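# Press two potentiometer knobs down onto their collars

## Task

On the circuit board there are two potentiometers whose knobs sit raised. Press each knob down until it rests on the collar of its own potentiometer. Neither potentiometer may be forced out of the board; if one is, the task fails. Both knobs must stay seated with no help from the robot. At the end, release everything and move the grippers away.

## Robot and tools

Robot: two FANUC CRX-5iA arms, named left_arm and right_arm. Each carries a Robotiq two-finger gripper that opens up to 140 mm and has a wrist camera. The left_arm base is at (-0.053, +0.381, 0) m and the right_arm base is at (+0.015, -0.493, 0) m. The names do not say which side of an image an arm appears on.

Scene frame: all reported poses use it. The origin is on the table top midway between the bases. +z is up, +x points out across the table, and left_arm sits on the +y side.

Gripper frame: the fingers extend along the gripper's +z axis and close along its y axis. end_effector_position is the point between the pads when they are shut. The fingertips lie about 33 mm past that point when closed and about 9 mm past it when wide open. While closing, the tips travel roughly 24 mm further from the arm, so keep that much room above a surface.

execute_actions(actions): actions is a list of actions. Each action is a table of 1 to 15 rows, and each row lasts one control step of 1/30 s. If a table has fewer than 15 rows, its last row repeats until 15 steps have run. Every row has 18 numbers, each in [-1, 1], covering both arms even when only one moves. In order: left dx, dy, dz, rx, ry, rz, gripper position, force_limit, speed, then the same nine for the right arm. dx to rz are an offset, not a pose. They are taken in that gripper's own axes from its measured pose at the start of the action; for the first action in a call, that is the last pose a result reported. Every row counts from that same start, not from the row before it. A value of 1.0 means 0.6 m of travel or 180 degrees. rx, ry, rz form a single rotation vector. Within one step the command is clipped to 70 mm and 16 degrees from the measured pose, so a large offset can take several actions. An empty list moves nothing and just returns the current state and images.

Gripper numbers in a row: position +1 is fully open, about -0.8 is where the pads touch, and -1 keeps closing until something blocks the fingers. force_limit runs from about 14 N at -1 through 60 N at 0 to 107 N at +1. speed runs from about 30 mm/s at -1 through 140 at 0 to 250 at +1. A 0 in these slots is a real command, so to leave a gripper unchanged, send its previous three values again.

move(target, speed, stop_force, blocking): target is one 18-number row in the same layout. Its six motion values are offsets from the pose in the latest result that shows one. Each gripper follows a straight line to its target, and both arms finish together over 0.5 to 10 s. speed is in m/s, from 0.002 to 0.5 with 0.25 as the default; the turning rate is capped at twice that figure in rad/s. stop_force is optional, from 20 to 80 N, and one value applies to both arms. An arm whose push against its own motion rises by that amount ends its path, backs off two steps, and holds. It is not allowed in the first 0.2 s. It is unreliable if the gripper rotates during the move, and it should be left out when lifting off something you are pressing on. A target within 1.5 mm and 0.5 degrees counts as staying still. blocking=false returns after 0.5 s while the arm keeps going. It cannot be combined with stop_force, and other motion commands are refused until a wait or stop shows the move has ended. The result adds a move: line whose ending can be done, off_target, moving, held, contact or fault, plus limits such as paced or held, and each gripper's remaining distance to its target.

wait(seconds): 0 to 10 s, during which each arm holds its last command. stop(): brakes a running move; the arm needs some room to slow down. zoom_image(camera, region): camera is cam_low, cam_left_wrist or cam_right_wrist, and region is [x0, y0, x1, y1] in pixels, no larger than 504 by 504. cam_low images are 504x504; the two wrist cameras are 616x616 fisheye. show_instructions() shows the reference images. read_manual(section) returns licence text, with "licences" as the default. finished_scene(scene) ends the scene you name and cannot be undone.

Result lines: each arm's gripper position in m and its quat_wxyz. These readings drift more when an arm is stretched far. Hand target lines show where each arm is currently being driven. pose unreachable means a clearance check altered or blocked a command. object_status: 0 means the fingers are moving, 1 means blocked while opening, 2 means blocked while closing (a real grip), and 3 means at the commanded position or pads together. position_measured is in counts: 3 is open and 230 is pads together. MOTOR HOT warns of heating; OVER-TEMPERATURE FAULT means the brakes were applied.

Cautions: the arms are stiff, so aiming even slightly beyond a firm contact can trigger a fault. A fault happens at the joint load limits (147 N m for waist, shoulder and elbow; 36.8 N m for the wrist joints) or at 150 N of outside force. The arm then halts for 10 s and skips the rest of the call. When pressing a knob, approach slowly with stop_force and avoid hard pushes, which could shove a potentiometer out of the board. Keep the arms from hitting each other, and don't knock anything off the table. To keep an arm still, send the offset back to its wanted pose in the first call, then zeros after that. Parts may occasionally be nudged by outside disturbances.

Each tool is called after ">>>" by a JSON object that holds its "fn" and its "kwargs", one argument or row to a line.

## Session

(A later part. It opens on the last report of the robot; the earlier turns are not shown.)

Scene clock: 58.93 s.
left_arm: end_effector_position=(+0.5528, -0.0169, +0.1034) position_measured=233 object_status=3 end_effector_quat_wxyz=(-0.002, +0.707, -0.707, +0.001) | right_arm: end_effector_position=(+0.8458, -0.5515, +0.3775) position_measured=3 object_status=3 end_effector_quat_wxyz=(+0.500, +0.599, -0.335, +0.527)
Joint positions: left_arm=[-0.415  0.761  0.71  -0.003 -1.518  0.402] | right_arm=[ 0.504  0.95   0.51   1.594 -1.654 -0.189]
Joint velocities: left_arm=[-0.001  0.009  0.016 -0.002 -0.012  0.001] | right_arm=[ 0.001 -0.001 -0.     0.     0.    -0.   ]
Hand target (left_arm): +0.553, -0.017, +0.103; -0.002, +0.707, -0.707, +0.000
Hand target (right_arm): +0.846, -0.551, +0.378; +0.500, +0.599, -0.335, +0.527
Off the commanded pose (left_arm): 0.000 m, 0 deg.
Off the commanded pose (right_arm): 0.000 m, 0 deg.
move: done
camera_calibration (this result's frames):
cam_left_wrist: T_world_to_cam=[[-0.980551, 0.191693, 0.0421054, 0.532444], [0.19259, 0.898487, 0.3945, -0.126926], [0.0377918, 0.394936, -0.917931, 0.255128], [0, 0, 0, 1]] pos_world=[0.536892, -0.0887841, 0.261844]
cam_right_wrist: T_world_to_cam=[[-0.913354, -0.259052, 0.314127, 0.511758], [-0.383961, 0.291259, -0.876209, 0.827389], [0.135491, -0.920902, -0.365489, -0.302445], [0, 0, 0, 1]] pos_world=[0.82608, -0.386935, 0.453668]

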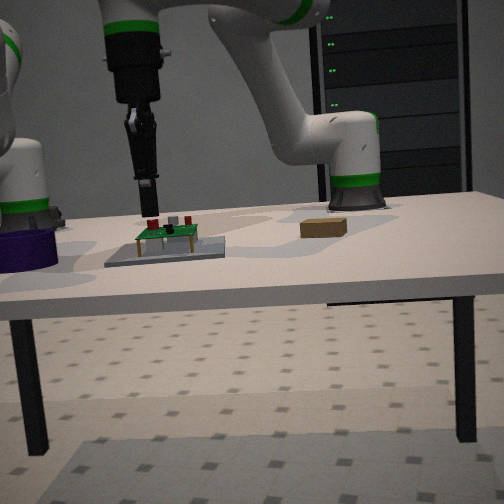

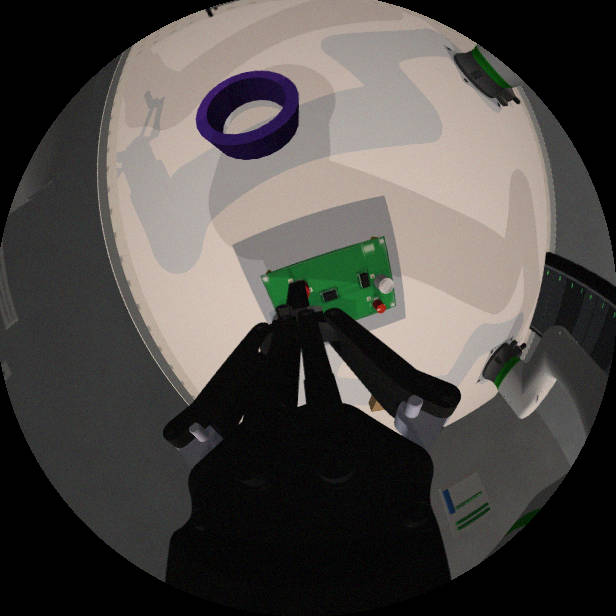

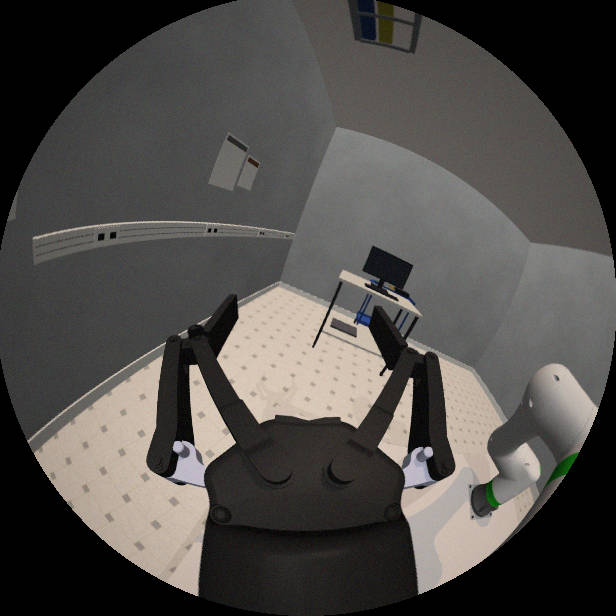

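>>> {"fn": "execute_actions", "kwargs": {
  "actions": [
    [[-0.003,0.007,0.007,0,0,0,-1,0,0,0,0,0,0,0,0,1,0,0]]
  ]
}}

>>> {"fn": "move", "kwargs": {
  "target": [0,0,0.012,0,0,0,-1,0,0,0,0,0,0,0,0,1,0,0],
  "speed": 0.01
}}

>>> {"fn": "zoom_image", "kwargs": {
  "camera": "cam_low",
  "region": [135,205,175,240]
}}

Scene clock: 65.53 s.
left_arm: end_effector_position=(+0.5486, -0.0152, +0.0991) position_measured=233 object_status=3 end_effector_quat_wxyz=(-0.002, +0.707, -0.707, +0.001) | right_arm: end_effector_position=(+0.8458, -0.5515, +0.3775) position_measured=3 object_status=3 end_effector_quat_wxyz=(+0.500, +0.599, -0.335, +0.527)
Joint positions: left_arm=[-0.415  0.747  0.678 -0.004 -1.499  0.402] | right_arm=[ 0.504  0.95   0.51   1.594 -1.654 -0.189]
Joint velocities: left_arm=[ 0.    -0.001 -0.002  0.001  0.002 -0.   ] | right_arm=[-0.     0.001 -0.    -0.     0.     0.   ]
Hand target (left_arm): +0.549, -0.015, +0.099; -0.002, +0.707, -0.707, +0.001
Hand target (right_arm): +0.846, -0.551, +0.378; +0.500, +0.599, -0.335, +0.527
Off the commanded pose (left_arm): 0.000 m, 0 deg.
Off the commanded pose (right_arm): 0.000 m, 0 deg.
camera_calibration (this result's frames):
cam_left_wrist: T_world_to_cam=[[-0.980541, 0.191749, 0.0421013, 0.528125], [0.192636, 0.898438, 0.39459, -0.126063], [0.0378369, 0.395022, -0.917892, 0.2507], [0, 0, 0, 1]] pos_world=[0.532646, -0.0870399, 0.257623]
cam_right_wrist: T_world_to_cam=[[-0.913354, -0.259052, 0.314128, 0.511757], [-0.383961, 0.291259, -0.876209, 0.827389], [0.135491, -0.920902, -0.365488, -0.302444], [0, 0, 0, 1]] pos_world=[0.82608, -0.386934, 0.453669]

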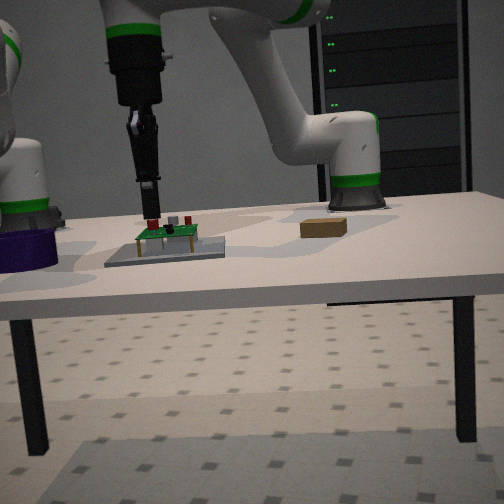

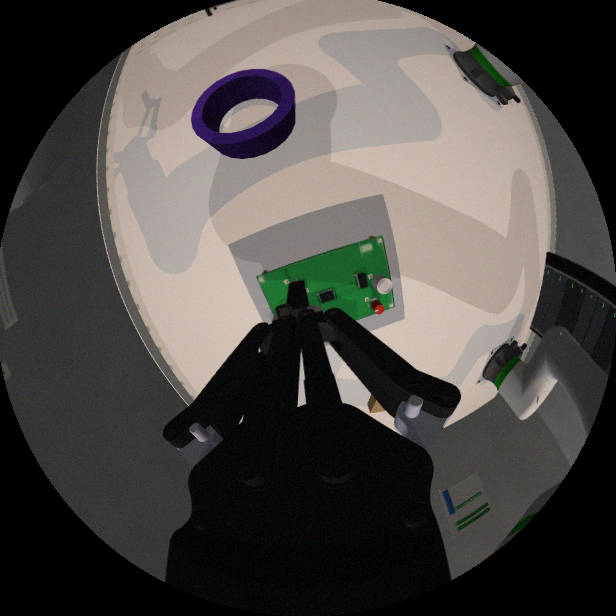

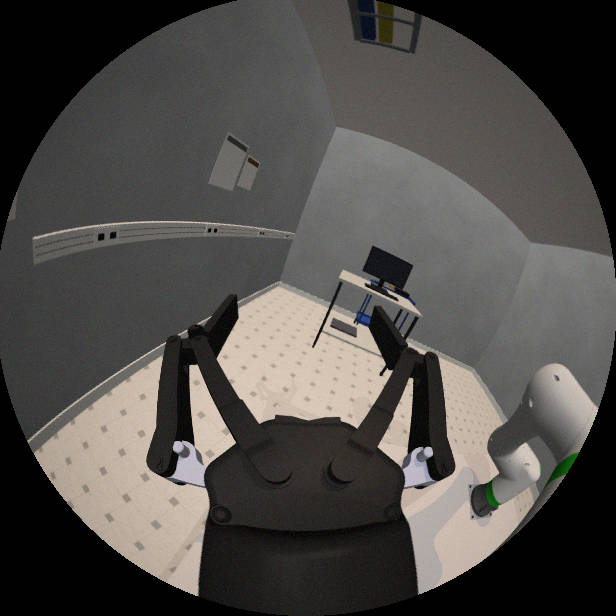

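Scene clock: 66.47 s.
left_arm: end_effector_position=(+0.5486, -0.0152, +0.0920) position_measured=233 object_status=3 end_effector_quat_wxyz=(-0.002, +0.707, -0.707, +0.001) | right_arm: end_effector_position=(+0.8458, -0.5515, +0.3775) position_measured=3 object_status=3 end_effector_quat_wxyz=(+0.500, +0.599, -0.335, +0.527)
Joint positions: left_arm=[-0.415  0.749  0.664 -0.003 -1.483  0.402] | right_arm=[ 0.504  0.95   0.51   1.594 -1.654 -0.189]
Joint velocities: left_arm=[-0.     0.    -0.002  0.001  0.003 -0.001] | right_arm=[-0.     0.    -0.001 -0.     0.     0.   ]
Hand target (left_arm): +0.549, -0.015, +0.092; -0.002, +0.707, -0.707, +0.001
Hand target (right_arm): +0.846, -0.551, +0.378; +0.500, +0.599, -0.335, +0.527
Off the commanded pose (left_arm): 0.000 m, 0 deg.
Off the commanded pose (right_arm): 0.000 m, 0 deg.
move: done
camera_calibration (this result's frames):
cam_left_wrist: T_world_to_cam=[[-0.980531, 0.191801, 0.0420896, 0.528421], [0.19268, 0.898446, 0.394548, -0.123269], [0.0378594, 0.394977, -0.917911, 0.244183], [0, 0, 0, 1]] pos_world=[0.53264, -0.0870473, 0.250532]
cam_right_wrist: T_world_to_cam=[[-0.913354, -0.259052, 0.314127, 0.511757], [-0.383961, 0.291259, -0.876209, 0.827389], [0.135491, -0.920902, -0.365488, -0.302445], [0, 0, 0, 1]] pos_world=[0.82608, -0.386935, 0.453669]

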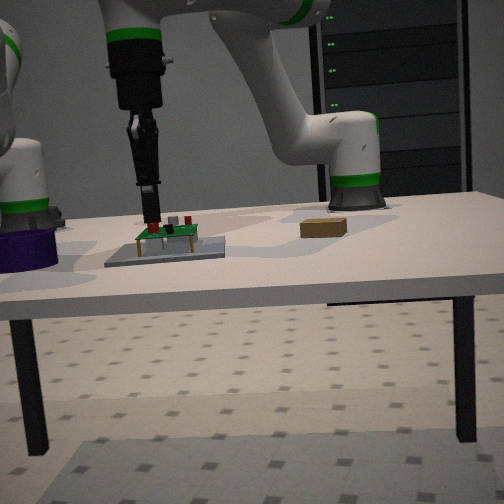

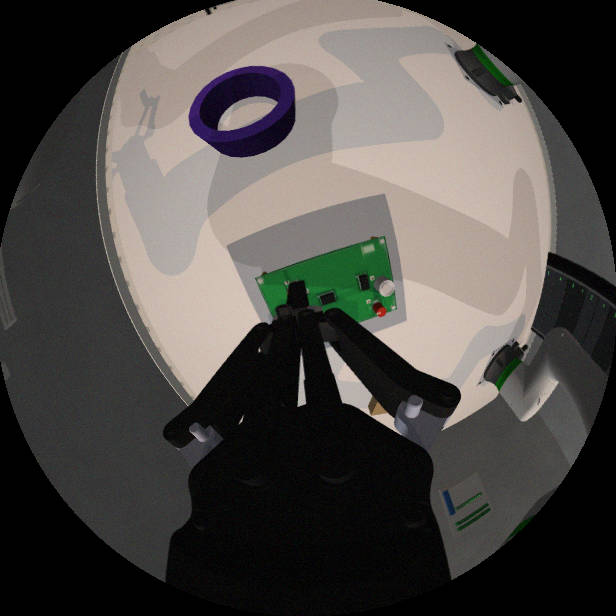

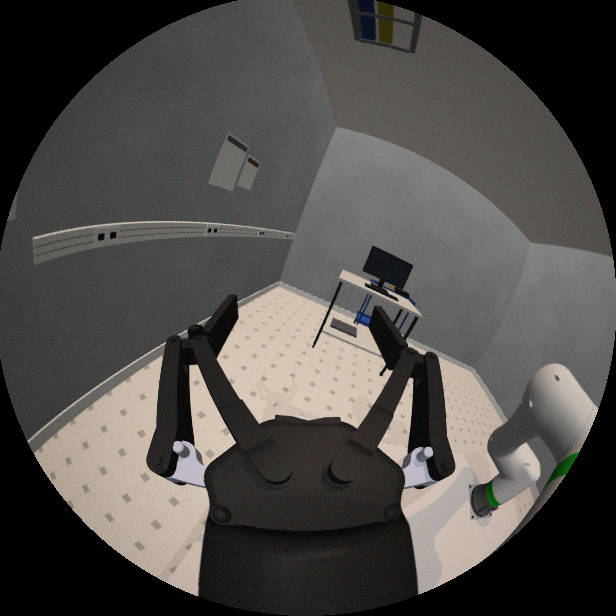

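Region (135, 205, 175, 240) of cam_low's 504x504 image, scaled by 12.600, with more detail than that image has; it fills the top 441 rows of this view, and the rest is white.

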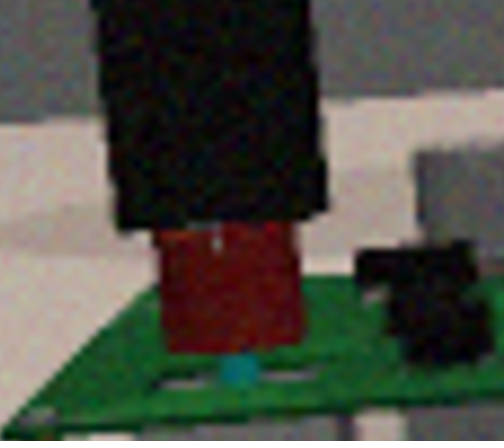

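Softer here; at least 4.5 mm left.

>>> {"fn": "execute_actions", "kwargs": {
  "actions": [
    [[0,0,0.0026,0,0,0,-1,0,0,0,0,0,0,0,0,1,0,0]],
    [[0,0,0.0025,0,0,0,-1,0,0,0,0,0,0,0,0,1,0,0]],
    [[0,0,0.002,0,0,0,-1,0,0,0,0,0,0,0,0,1,0,0]],
    [[0,0,-0.014,0,0,0,-1,0,0,0,0,0,0,0,0,1,0,0]]
  ]
}}

>>> {"fn": "zoom_image", "kwargs": {
  "camera": "cam_low",
  "region": [135,205,175,240]
}}

Scene clock: 75.77 s.
left_arm: end_effector_position=(+0.5486, -0.0152, +0.0962) position_measured=233 object_status=3 end_effector_quat_wxyz=(-0.002, +0.707, -0.707, +0.001) | right_arm: end_effector_position=(+0.8458, -0.5515, +0.3775) position_measured=3 object_status=3 end_effector_quat_wxyz=(+0.500, +0.599, -0.335, +0.527)
Joint positions: left_arm=[-0.415  0.748  0.672 -0.004 -1.492  0.402] | right_arm=[ 0.504  0.95   0.51   1.594 -1.654 -0.189]
Joint velocities: left_arm=[-0.     0.     0.    -0.    -0.002  0.   ] | right_arm=[-0.    -0.     0.    -0.     0.001  0.   ]
Hand target (left_arm): +0.549, -0.015, +0.096; -0.002, +0.707, -0.707, +0.001
Hand target (right_arm): +0.846, -0.551, +0.378; +0.500, +0.599, -0.335, +0.527
Off the commanded pose (left_arm): 0.000 m, 0 deg.
Off the commanded pose (right_arm): 0.000 m, 0 deg.
camera_calibration (this result's frames):
cam_left_wrist: T_world_to_cam=[[-0.980537, 0.191772, 0.0420824, 0.528253], [0.192649, 0.898435, 0.394589, -0.124896], [0.0378629, 0.395016, -0.917893, 0.247953], [0, 0, 0, 1]] pos_world=[0.532644, -0.0870391, 0.254647]
cam_right_wrist: T_world_to_cam=[[-0.913354, -0.259052, 0.314127, 0.511758], [-0.383961, 0.291259, -0.876209, 0.827389], [0.135491, -0.920902, -0.365488, -0.302445], [0, 0, 0, 1]] pos_world=[0.82608, -0.386935, 0.453669]

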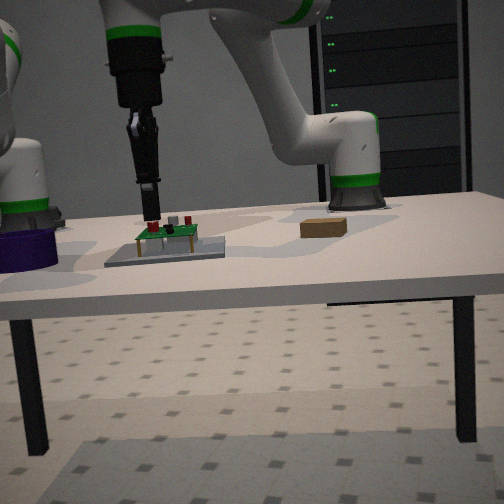

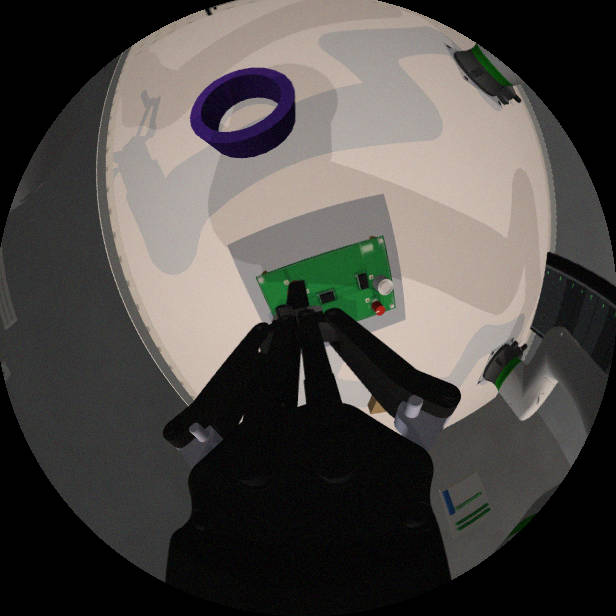

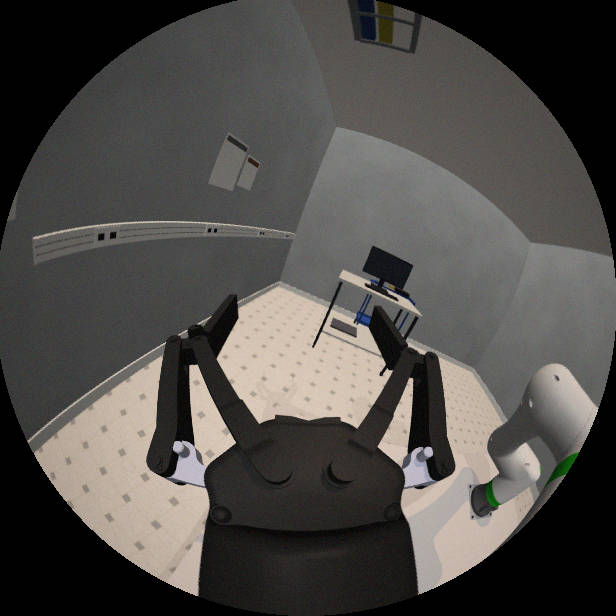

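Region (135, 205, 175, 240) of cam_low's 504x504 image, scaled by 12.600, with more detail than that image has; it fills the top 441 rows of this view, and the rest is white.

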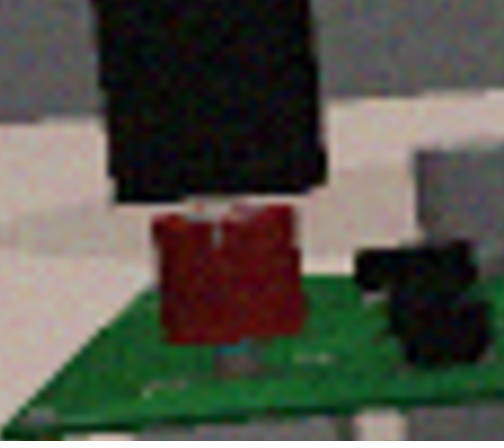

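>>> {"fn": "move", "kwargs": {
  "target": [0,0,0.0174,0,0,0,-1,0,0,0,0,0,0,0,0,1,0,0],
  "speed": 0.008
}}

>>> {"fn": "execute_actions", "kwargs": {
  "actions": [
    [[0,0,0.0002,0,0,0,-1,0,0,0,0,0,0,0,0,1,0,0]],
    [[0,0,-0.014,0,0,0,-1,0,0,0,0,0,0,0,0,1,0,0]]
  ]
}}

>>> {"fn": "zoom_image", "kwargs": {
  "camera": "cam_low",
  "region": [135,205,175,240]
}}

Scene clock: 82.43 s.
left_arm: end_effector_position=(+0.5486, -0.0152, +0.0858) position_measured=233 object_status=3 end_effector_quat_wxyz=(-0.002, +0.707, -0.707, +0.001) | right_arm: end_effector_position=(+0.8458, -0.5515, +0.3775) position_measured=3 object_status=3 end_effector_quat_wxyz=(+0.500, +0.599, -0.335, +0.527)
Joint positions: left_arm=[-0.415  0.751  0.653 -0.004 -1.47   0.402] | right_arm=[ 0.504  0.95   0.51   1.594 -1.654 -0.189]
Joint velocities: left_arm=[ 0.001  0.    -0.001 -0.001  0.003 -0.001] | right_arm=[ 0.     0.001  0.     0.     0.    -0.001]
Hand target (left_arm): +0.549, -0.015, +0.086; -0.002, +0.707, -0.707, +0.001
Hand target (right_arm): +0.846, -0.551, +0.378; +0.500, +0.599, -0.335, +0.527
Off the commanded pose (left_arm): 0.000 m, 0 deg.
Off the commanded pose (right_arm): 0.000 m, 0 deg.
move: done
camera_calibration (this result's frames):
cam_left_wrist: T_world_to_cam=[[-0.980521, 0.191849, 0.0420904, 0.528676], [0.192724, 0.898421, 0.394584, -0.120842], [0.0378857, 0.39501, -0.917895, 0.238421], [0, 0, 0, 1]] pos_world=[0.532635, -0.0870378, 0.244276]
cam_right_wrist: T_world_to_cam=[[-0.913354, -0.259052, 0.314127, 0.511758], [-0.383961, 0.291259, -0.876209, 0.827389], [0.135491, -0.920902, -0.365488, -0.302445], [0, 0, 0, 1]] pos_world=[0.82608, -0.386935, 0.453669]

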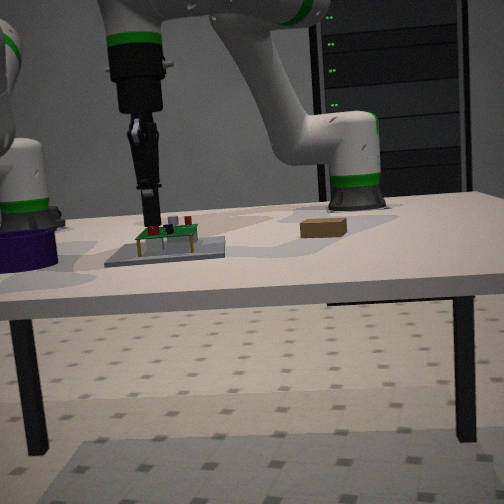

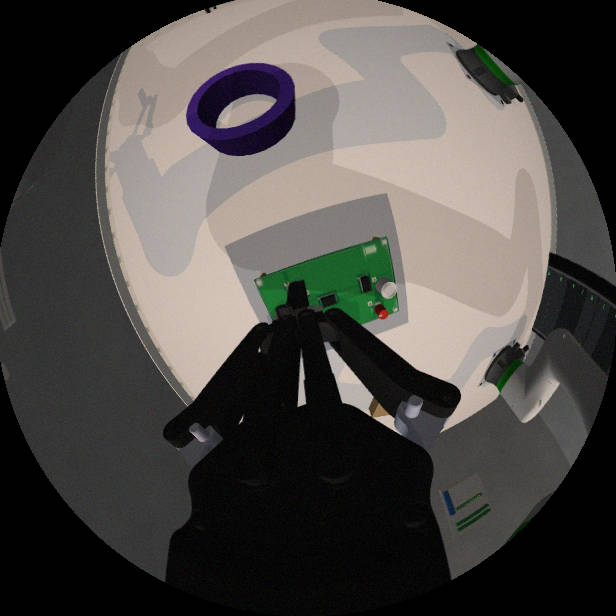

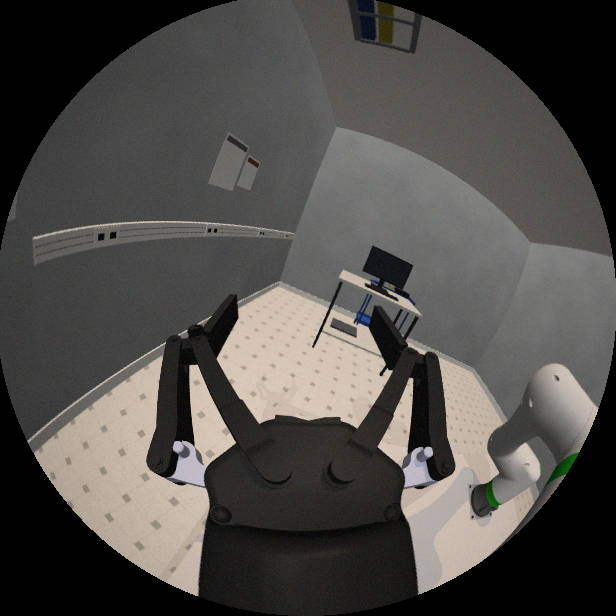

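Scene clock: 83.43 s.
left_arm: end_effector_position=(+0.5486, -0.0152, +0.0940) position_measured=233 object_status=3 end_effector_quat_wxyz=(-0.002, +0.707, -0.707, +0.001) | right_arm: end_effector_position=(+0.8458, -0.5515, +0.3775) position_measured=3 object_status=3 end_effector_quat_wxyz=(+0.500, +0.599, -0.335, +0.527)
Joint positions: left_arm=[-0.415  0.748  0.668 -0.004 -1.488  0.402] | right_arm=[ 0.504  0.95   0.51   1.594 -1.654 -0.189]
Joint velocities: left_arm=[ 0.001 -0.     0.001 -0.    -0.002 -0.   ] | right_arm=[ 0.001  0.     0.001  0.     0.    -0.   ]
Hand target (left_arm): +0.549, -0.015, +0.094; -0.002, +0.707, -0.707, +0.001
Hand target (right_arm): +0.846, -0.551, +0.378; +0.500, +0.599, -0.335, +0.527
Off the commanded pose (left_arm): 0.000 m, 0 deg.
Off the commanded pose (right_arm): 0.000 m, 0 deg.
camera_calibration (this result's frames):
cam_left_wrist: T_world_to_cam=[[-0.980533, 0.191788, 0.0420907, 0.528336], [0.192667, 0.898431, 0.39459, -0.124069], [0.0378619, 0.395018, -0.917893, 0.246006], [0, 0, 0, 1]] pos_world=[0.532641, -0.0870379, 0.252526]
cam_right_wrist: T_world_to_cam=[[-0.913354, -0.259052, 0.314128, 0.511758], [-0.383961, 0.291259, -0.876209, 0.827389], [0.135491, -0.920902, -0.365488, -0.302445], [0, 0, 0, 1]] pos_world=[0.82608, -0.386935, 0.453669]

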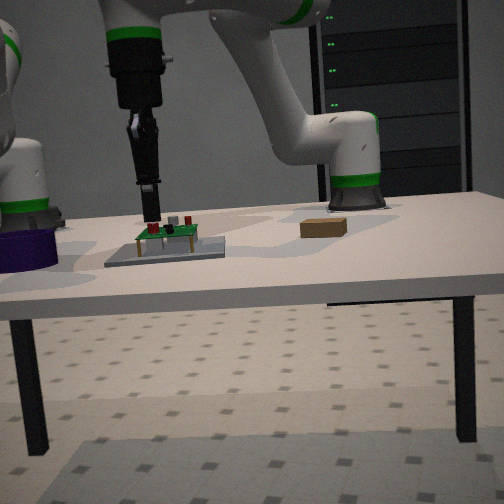

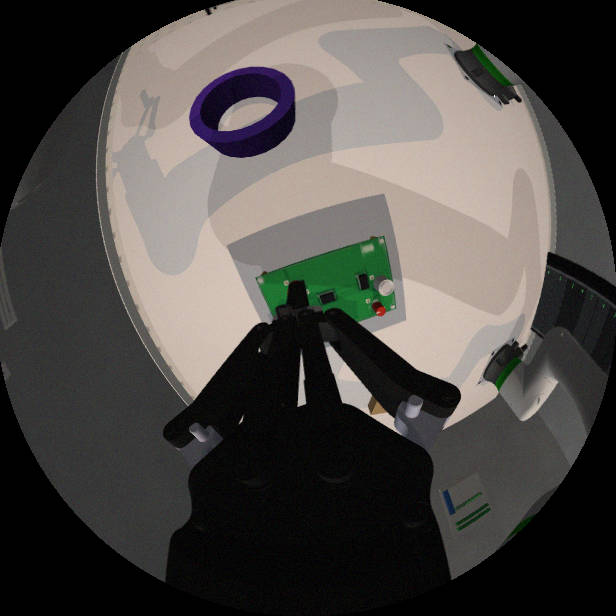

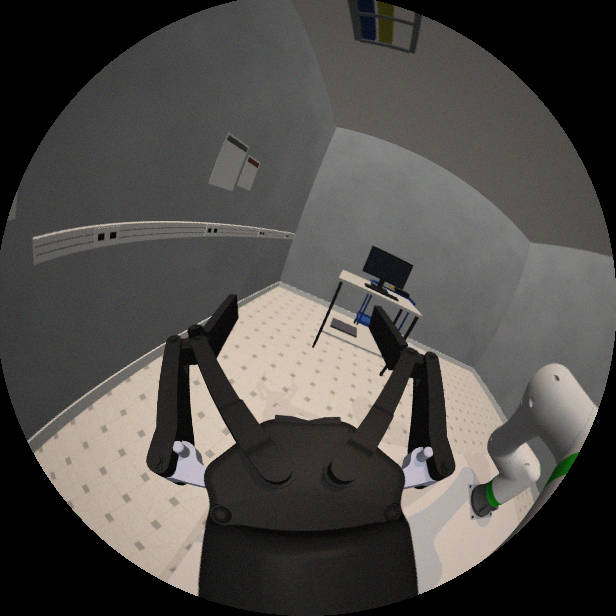

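Region (135, 205, 175, 240) of cam_low's 504x504 image, scaled by 12.600, with more detail than that image has; it fills the top 441 rows of this view, and the rest is white.

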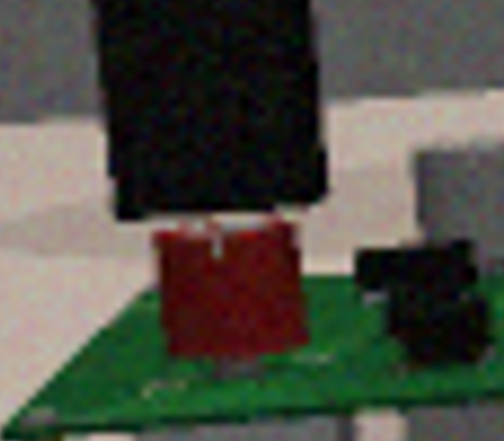

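It followed nearly fully; add 0.4 mm, then retreat.

>>> {"fn": "move", "kwargs": {
  "target": [0,0,0.0147,0,0,0,-1,0,0,0,0,0,0,0,0,1,0,0],
  "speed": 0.008
}}

>>> {"fn": "execute_actions", "kwargs": {
  "actions": [
    [[0,0,0.0001,0,0,0,-1,0,0,0,0,0,0,0,0,1,0,0]],
    [[0,0,-0.02,0,0,0,-1,0,0,0,0,0,0,0,0,1,0,0]],
    [[-0.1,0.1,-0.15,0,0,0,-1,0,0,0,0,0,0,0,0,1,0,0]],
    [[-0.1,0.1,-0.05,0,0,0,-1,0,0,0,0,0,0,0,0,1,0,0]]
  ]
}}

>>> {"fn": "zoom_image", "kwargs": {
  "camera": "cam_low",
  "region": [135,205,175,240]
}}

Scene clock: 92.93 s.
left_arm: end_effector_position=(+0.5486, -0.0152, +0.0853) position_measured=233 object_status=3 end_effector_quat_wxyz=(-0.002, +0.707, -0.707, +0.001) | right_arm: end_effector_position=(+0.8458, -0.5515, +0.3775) position_measured=3 object_status=3 end_effector_quat_wxyz=(+0.500, +0.599, -0.335, +0.527)
Joint positions: left_arm=[-0.415  0.751  0.652 -0.004 -1.469  0.402] | right_arm=[ 0.504  0.95   0.51   1.594 -1.654 -0.189]
Joint velocities: left_arm=[-0.     0.    -0.002  0.001  0.004 -0.001] | right_arm=[-0.    -0.001  0.    -0.     0.    -0.   ]
Hand target (left_arm): +0.549, -0.015, +0.085; -0.002, +0.707, -0.707, +0.001
Hand target (right_arm): +0.846, -0.551, +0.378; +0.500, +0.599, -0.335, +0.527
Off the commanded pose (left_arm): 0.000 m, 0 deg.
Off the commanded pose (right_arm): 0.000 m, 0 deg.
move: done
camera_calibration (this result's frames):
cam_left_wrist: T_world_to_cam=[[-0.980521, 0.191853, 0.0420757, 0.5287], [0.192721, 0.898423, 0.394581, -0.120648], [0.0378998, 0.395004, -0.917897, 0.237966], [0, 0, 0, 1]] pos_world=[0.532634, -0.0870377, 0.243788]
cam_right_wrist: T_world_to_cam=[[-0.913354, -0.259052, 0.314127, 0.511758], [-0.383961, 0.291259, -0.876209, 0.827389], [0.135491, -0.920902, -0.365488, -0.302445], [0, 0, 0, 1]] pos_world=[0.82608, -0.386935, 0.453669]

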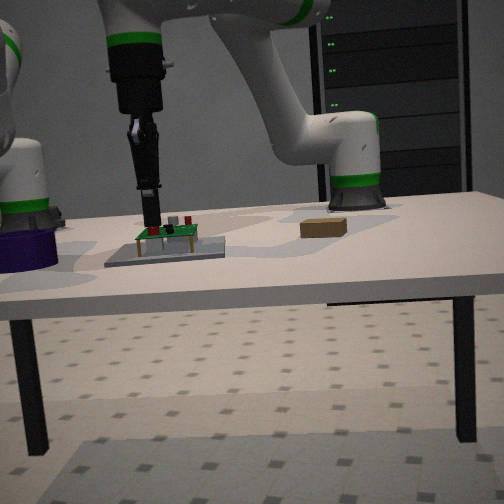

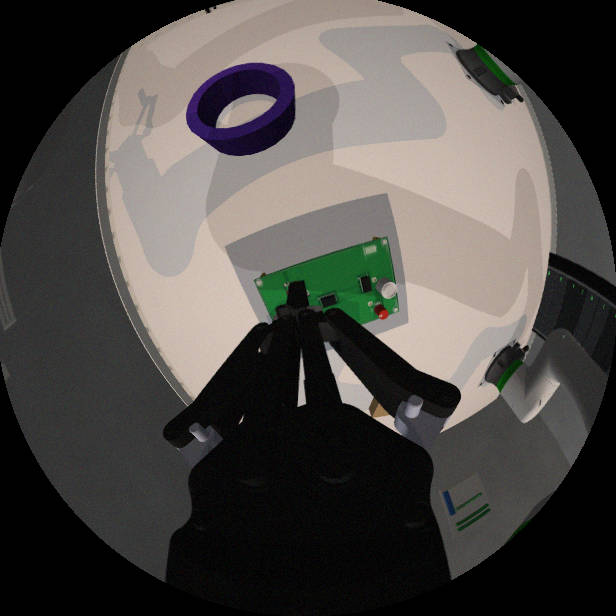

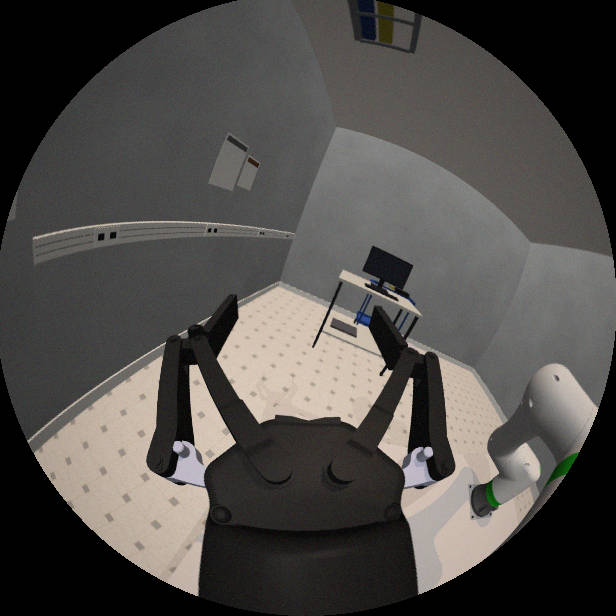

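Scene clock: 94.93 s.
left_arm: end_effector_position=(+0.4321, +0.0999, +0.2102) position_measured=233 object_status=3 end_effector_quat_wxyz=(-0.002, +0.707, -0.707, -0.002) | right_arm: end_effector_position=(+0.8458, -0.5515, +0.3775) position_measured=3 object_status=3 end_effector_quat_wxyz=(+0.500, +0.599, -0.335, +0.527)
Joint positions: left_arm=[-0.307  0.288  0.263 -0.006 -1.548  0.295] | right_arm=[ 0.504  0.95   0.51   1.594 -1.654 -0.189]
Joint velocities: left_arm=[ 0.027 -0.059 -0.057  0.015  0.021 -0.03 ] | right_arm=[-0.    -0.001  0.    -0.     0.     0.   ]
Hand target (left_arm): +0.432, +0.101, +0.211; -0.002, +0.707, -0.707, -0.001
Hand target (right_arm): +0.846, -0.551, +0.378; +0.500, +0.599, -0.335, +0.527
Off the commanded pose (left_arm): 0.001 m, 0 deg.
Off the commanded pose (right_arm): 0.000 m, 0 deg.
camera_calibration (this result's frames):
cam_left_wrist: T_world_to_cam=[[-0.980488, 0.190979, 0.0465948, 0.386302], [0.193597, 0.896942, 0.39751, -0.251767], [0.0341233, 0.398775, -0.916414, 0.312523], [0, 0, 0, 1]] pos_world=[0.416841, 0.0274188, 0.368481]
cam_right_wrist: T_world_to_cam=[[-0.913354, -0.259052, 0.314128, 0.511757], [-0.383961, 0.291259, -0.876209, 0.827389], [0.135491, -0.920902, -0.365488, -0.302445], [0, 0, 0, 1]] pos_world=[0.82608, -0.386935, 0.453668]

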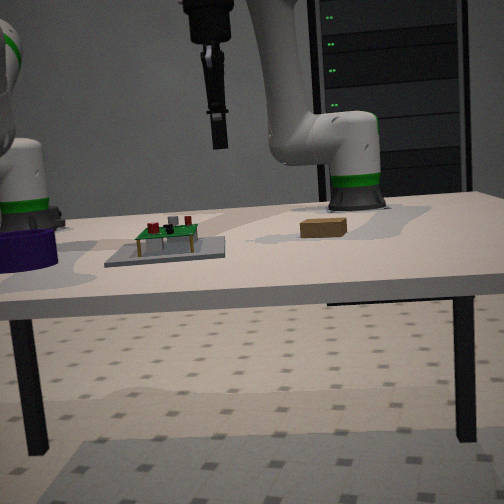

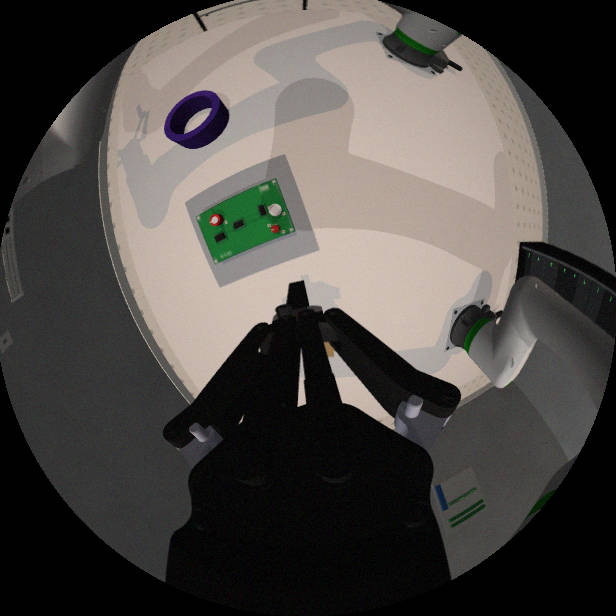

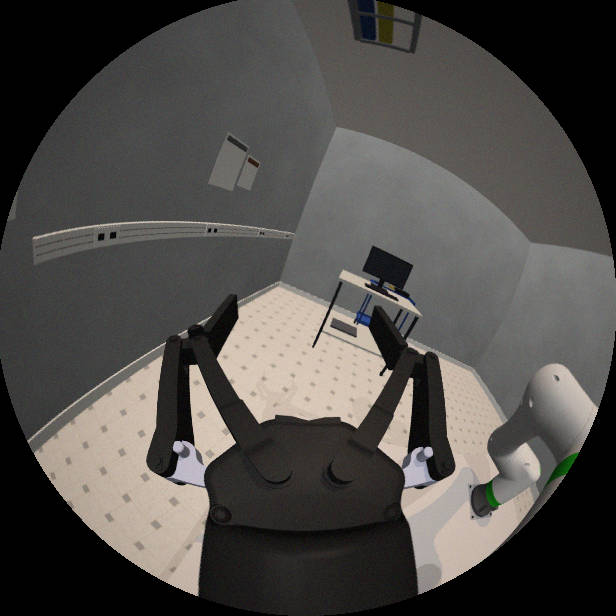

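Region (135, 205, 175, 240) of cam_low's 504x504 image, scaled by 12.600, with more detail than that image has; it fills the top 441 rows of this view, and the rest is white.

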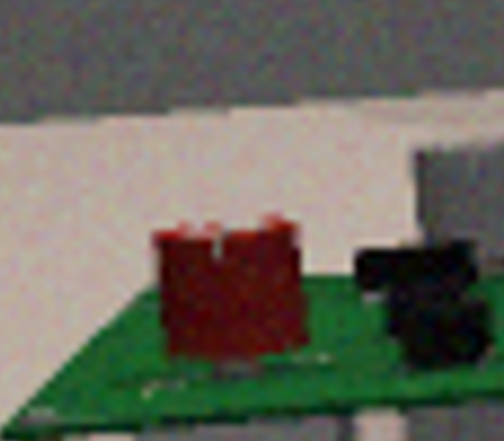

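>>> {"fn": "finished_scene", "kwargs": {
  "scene": 2
}}

The scene is finished: the task was done.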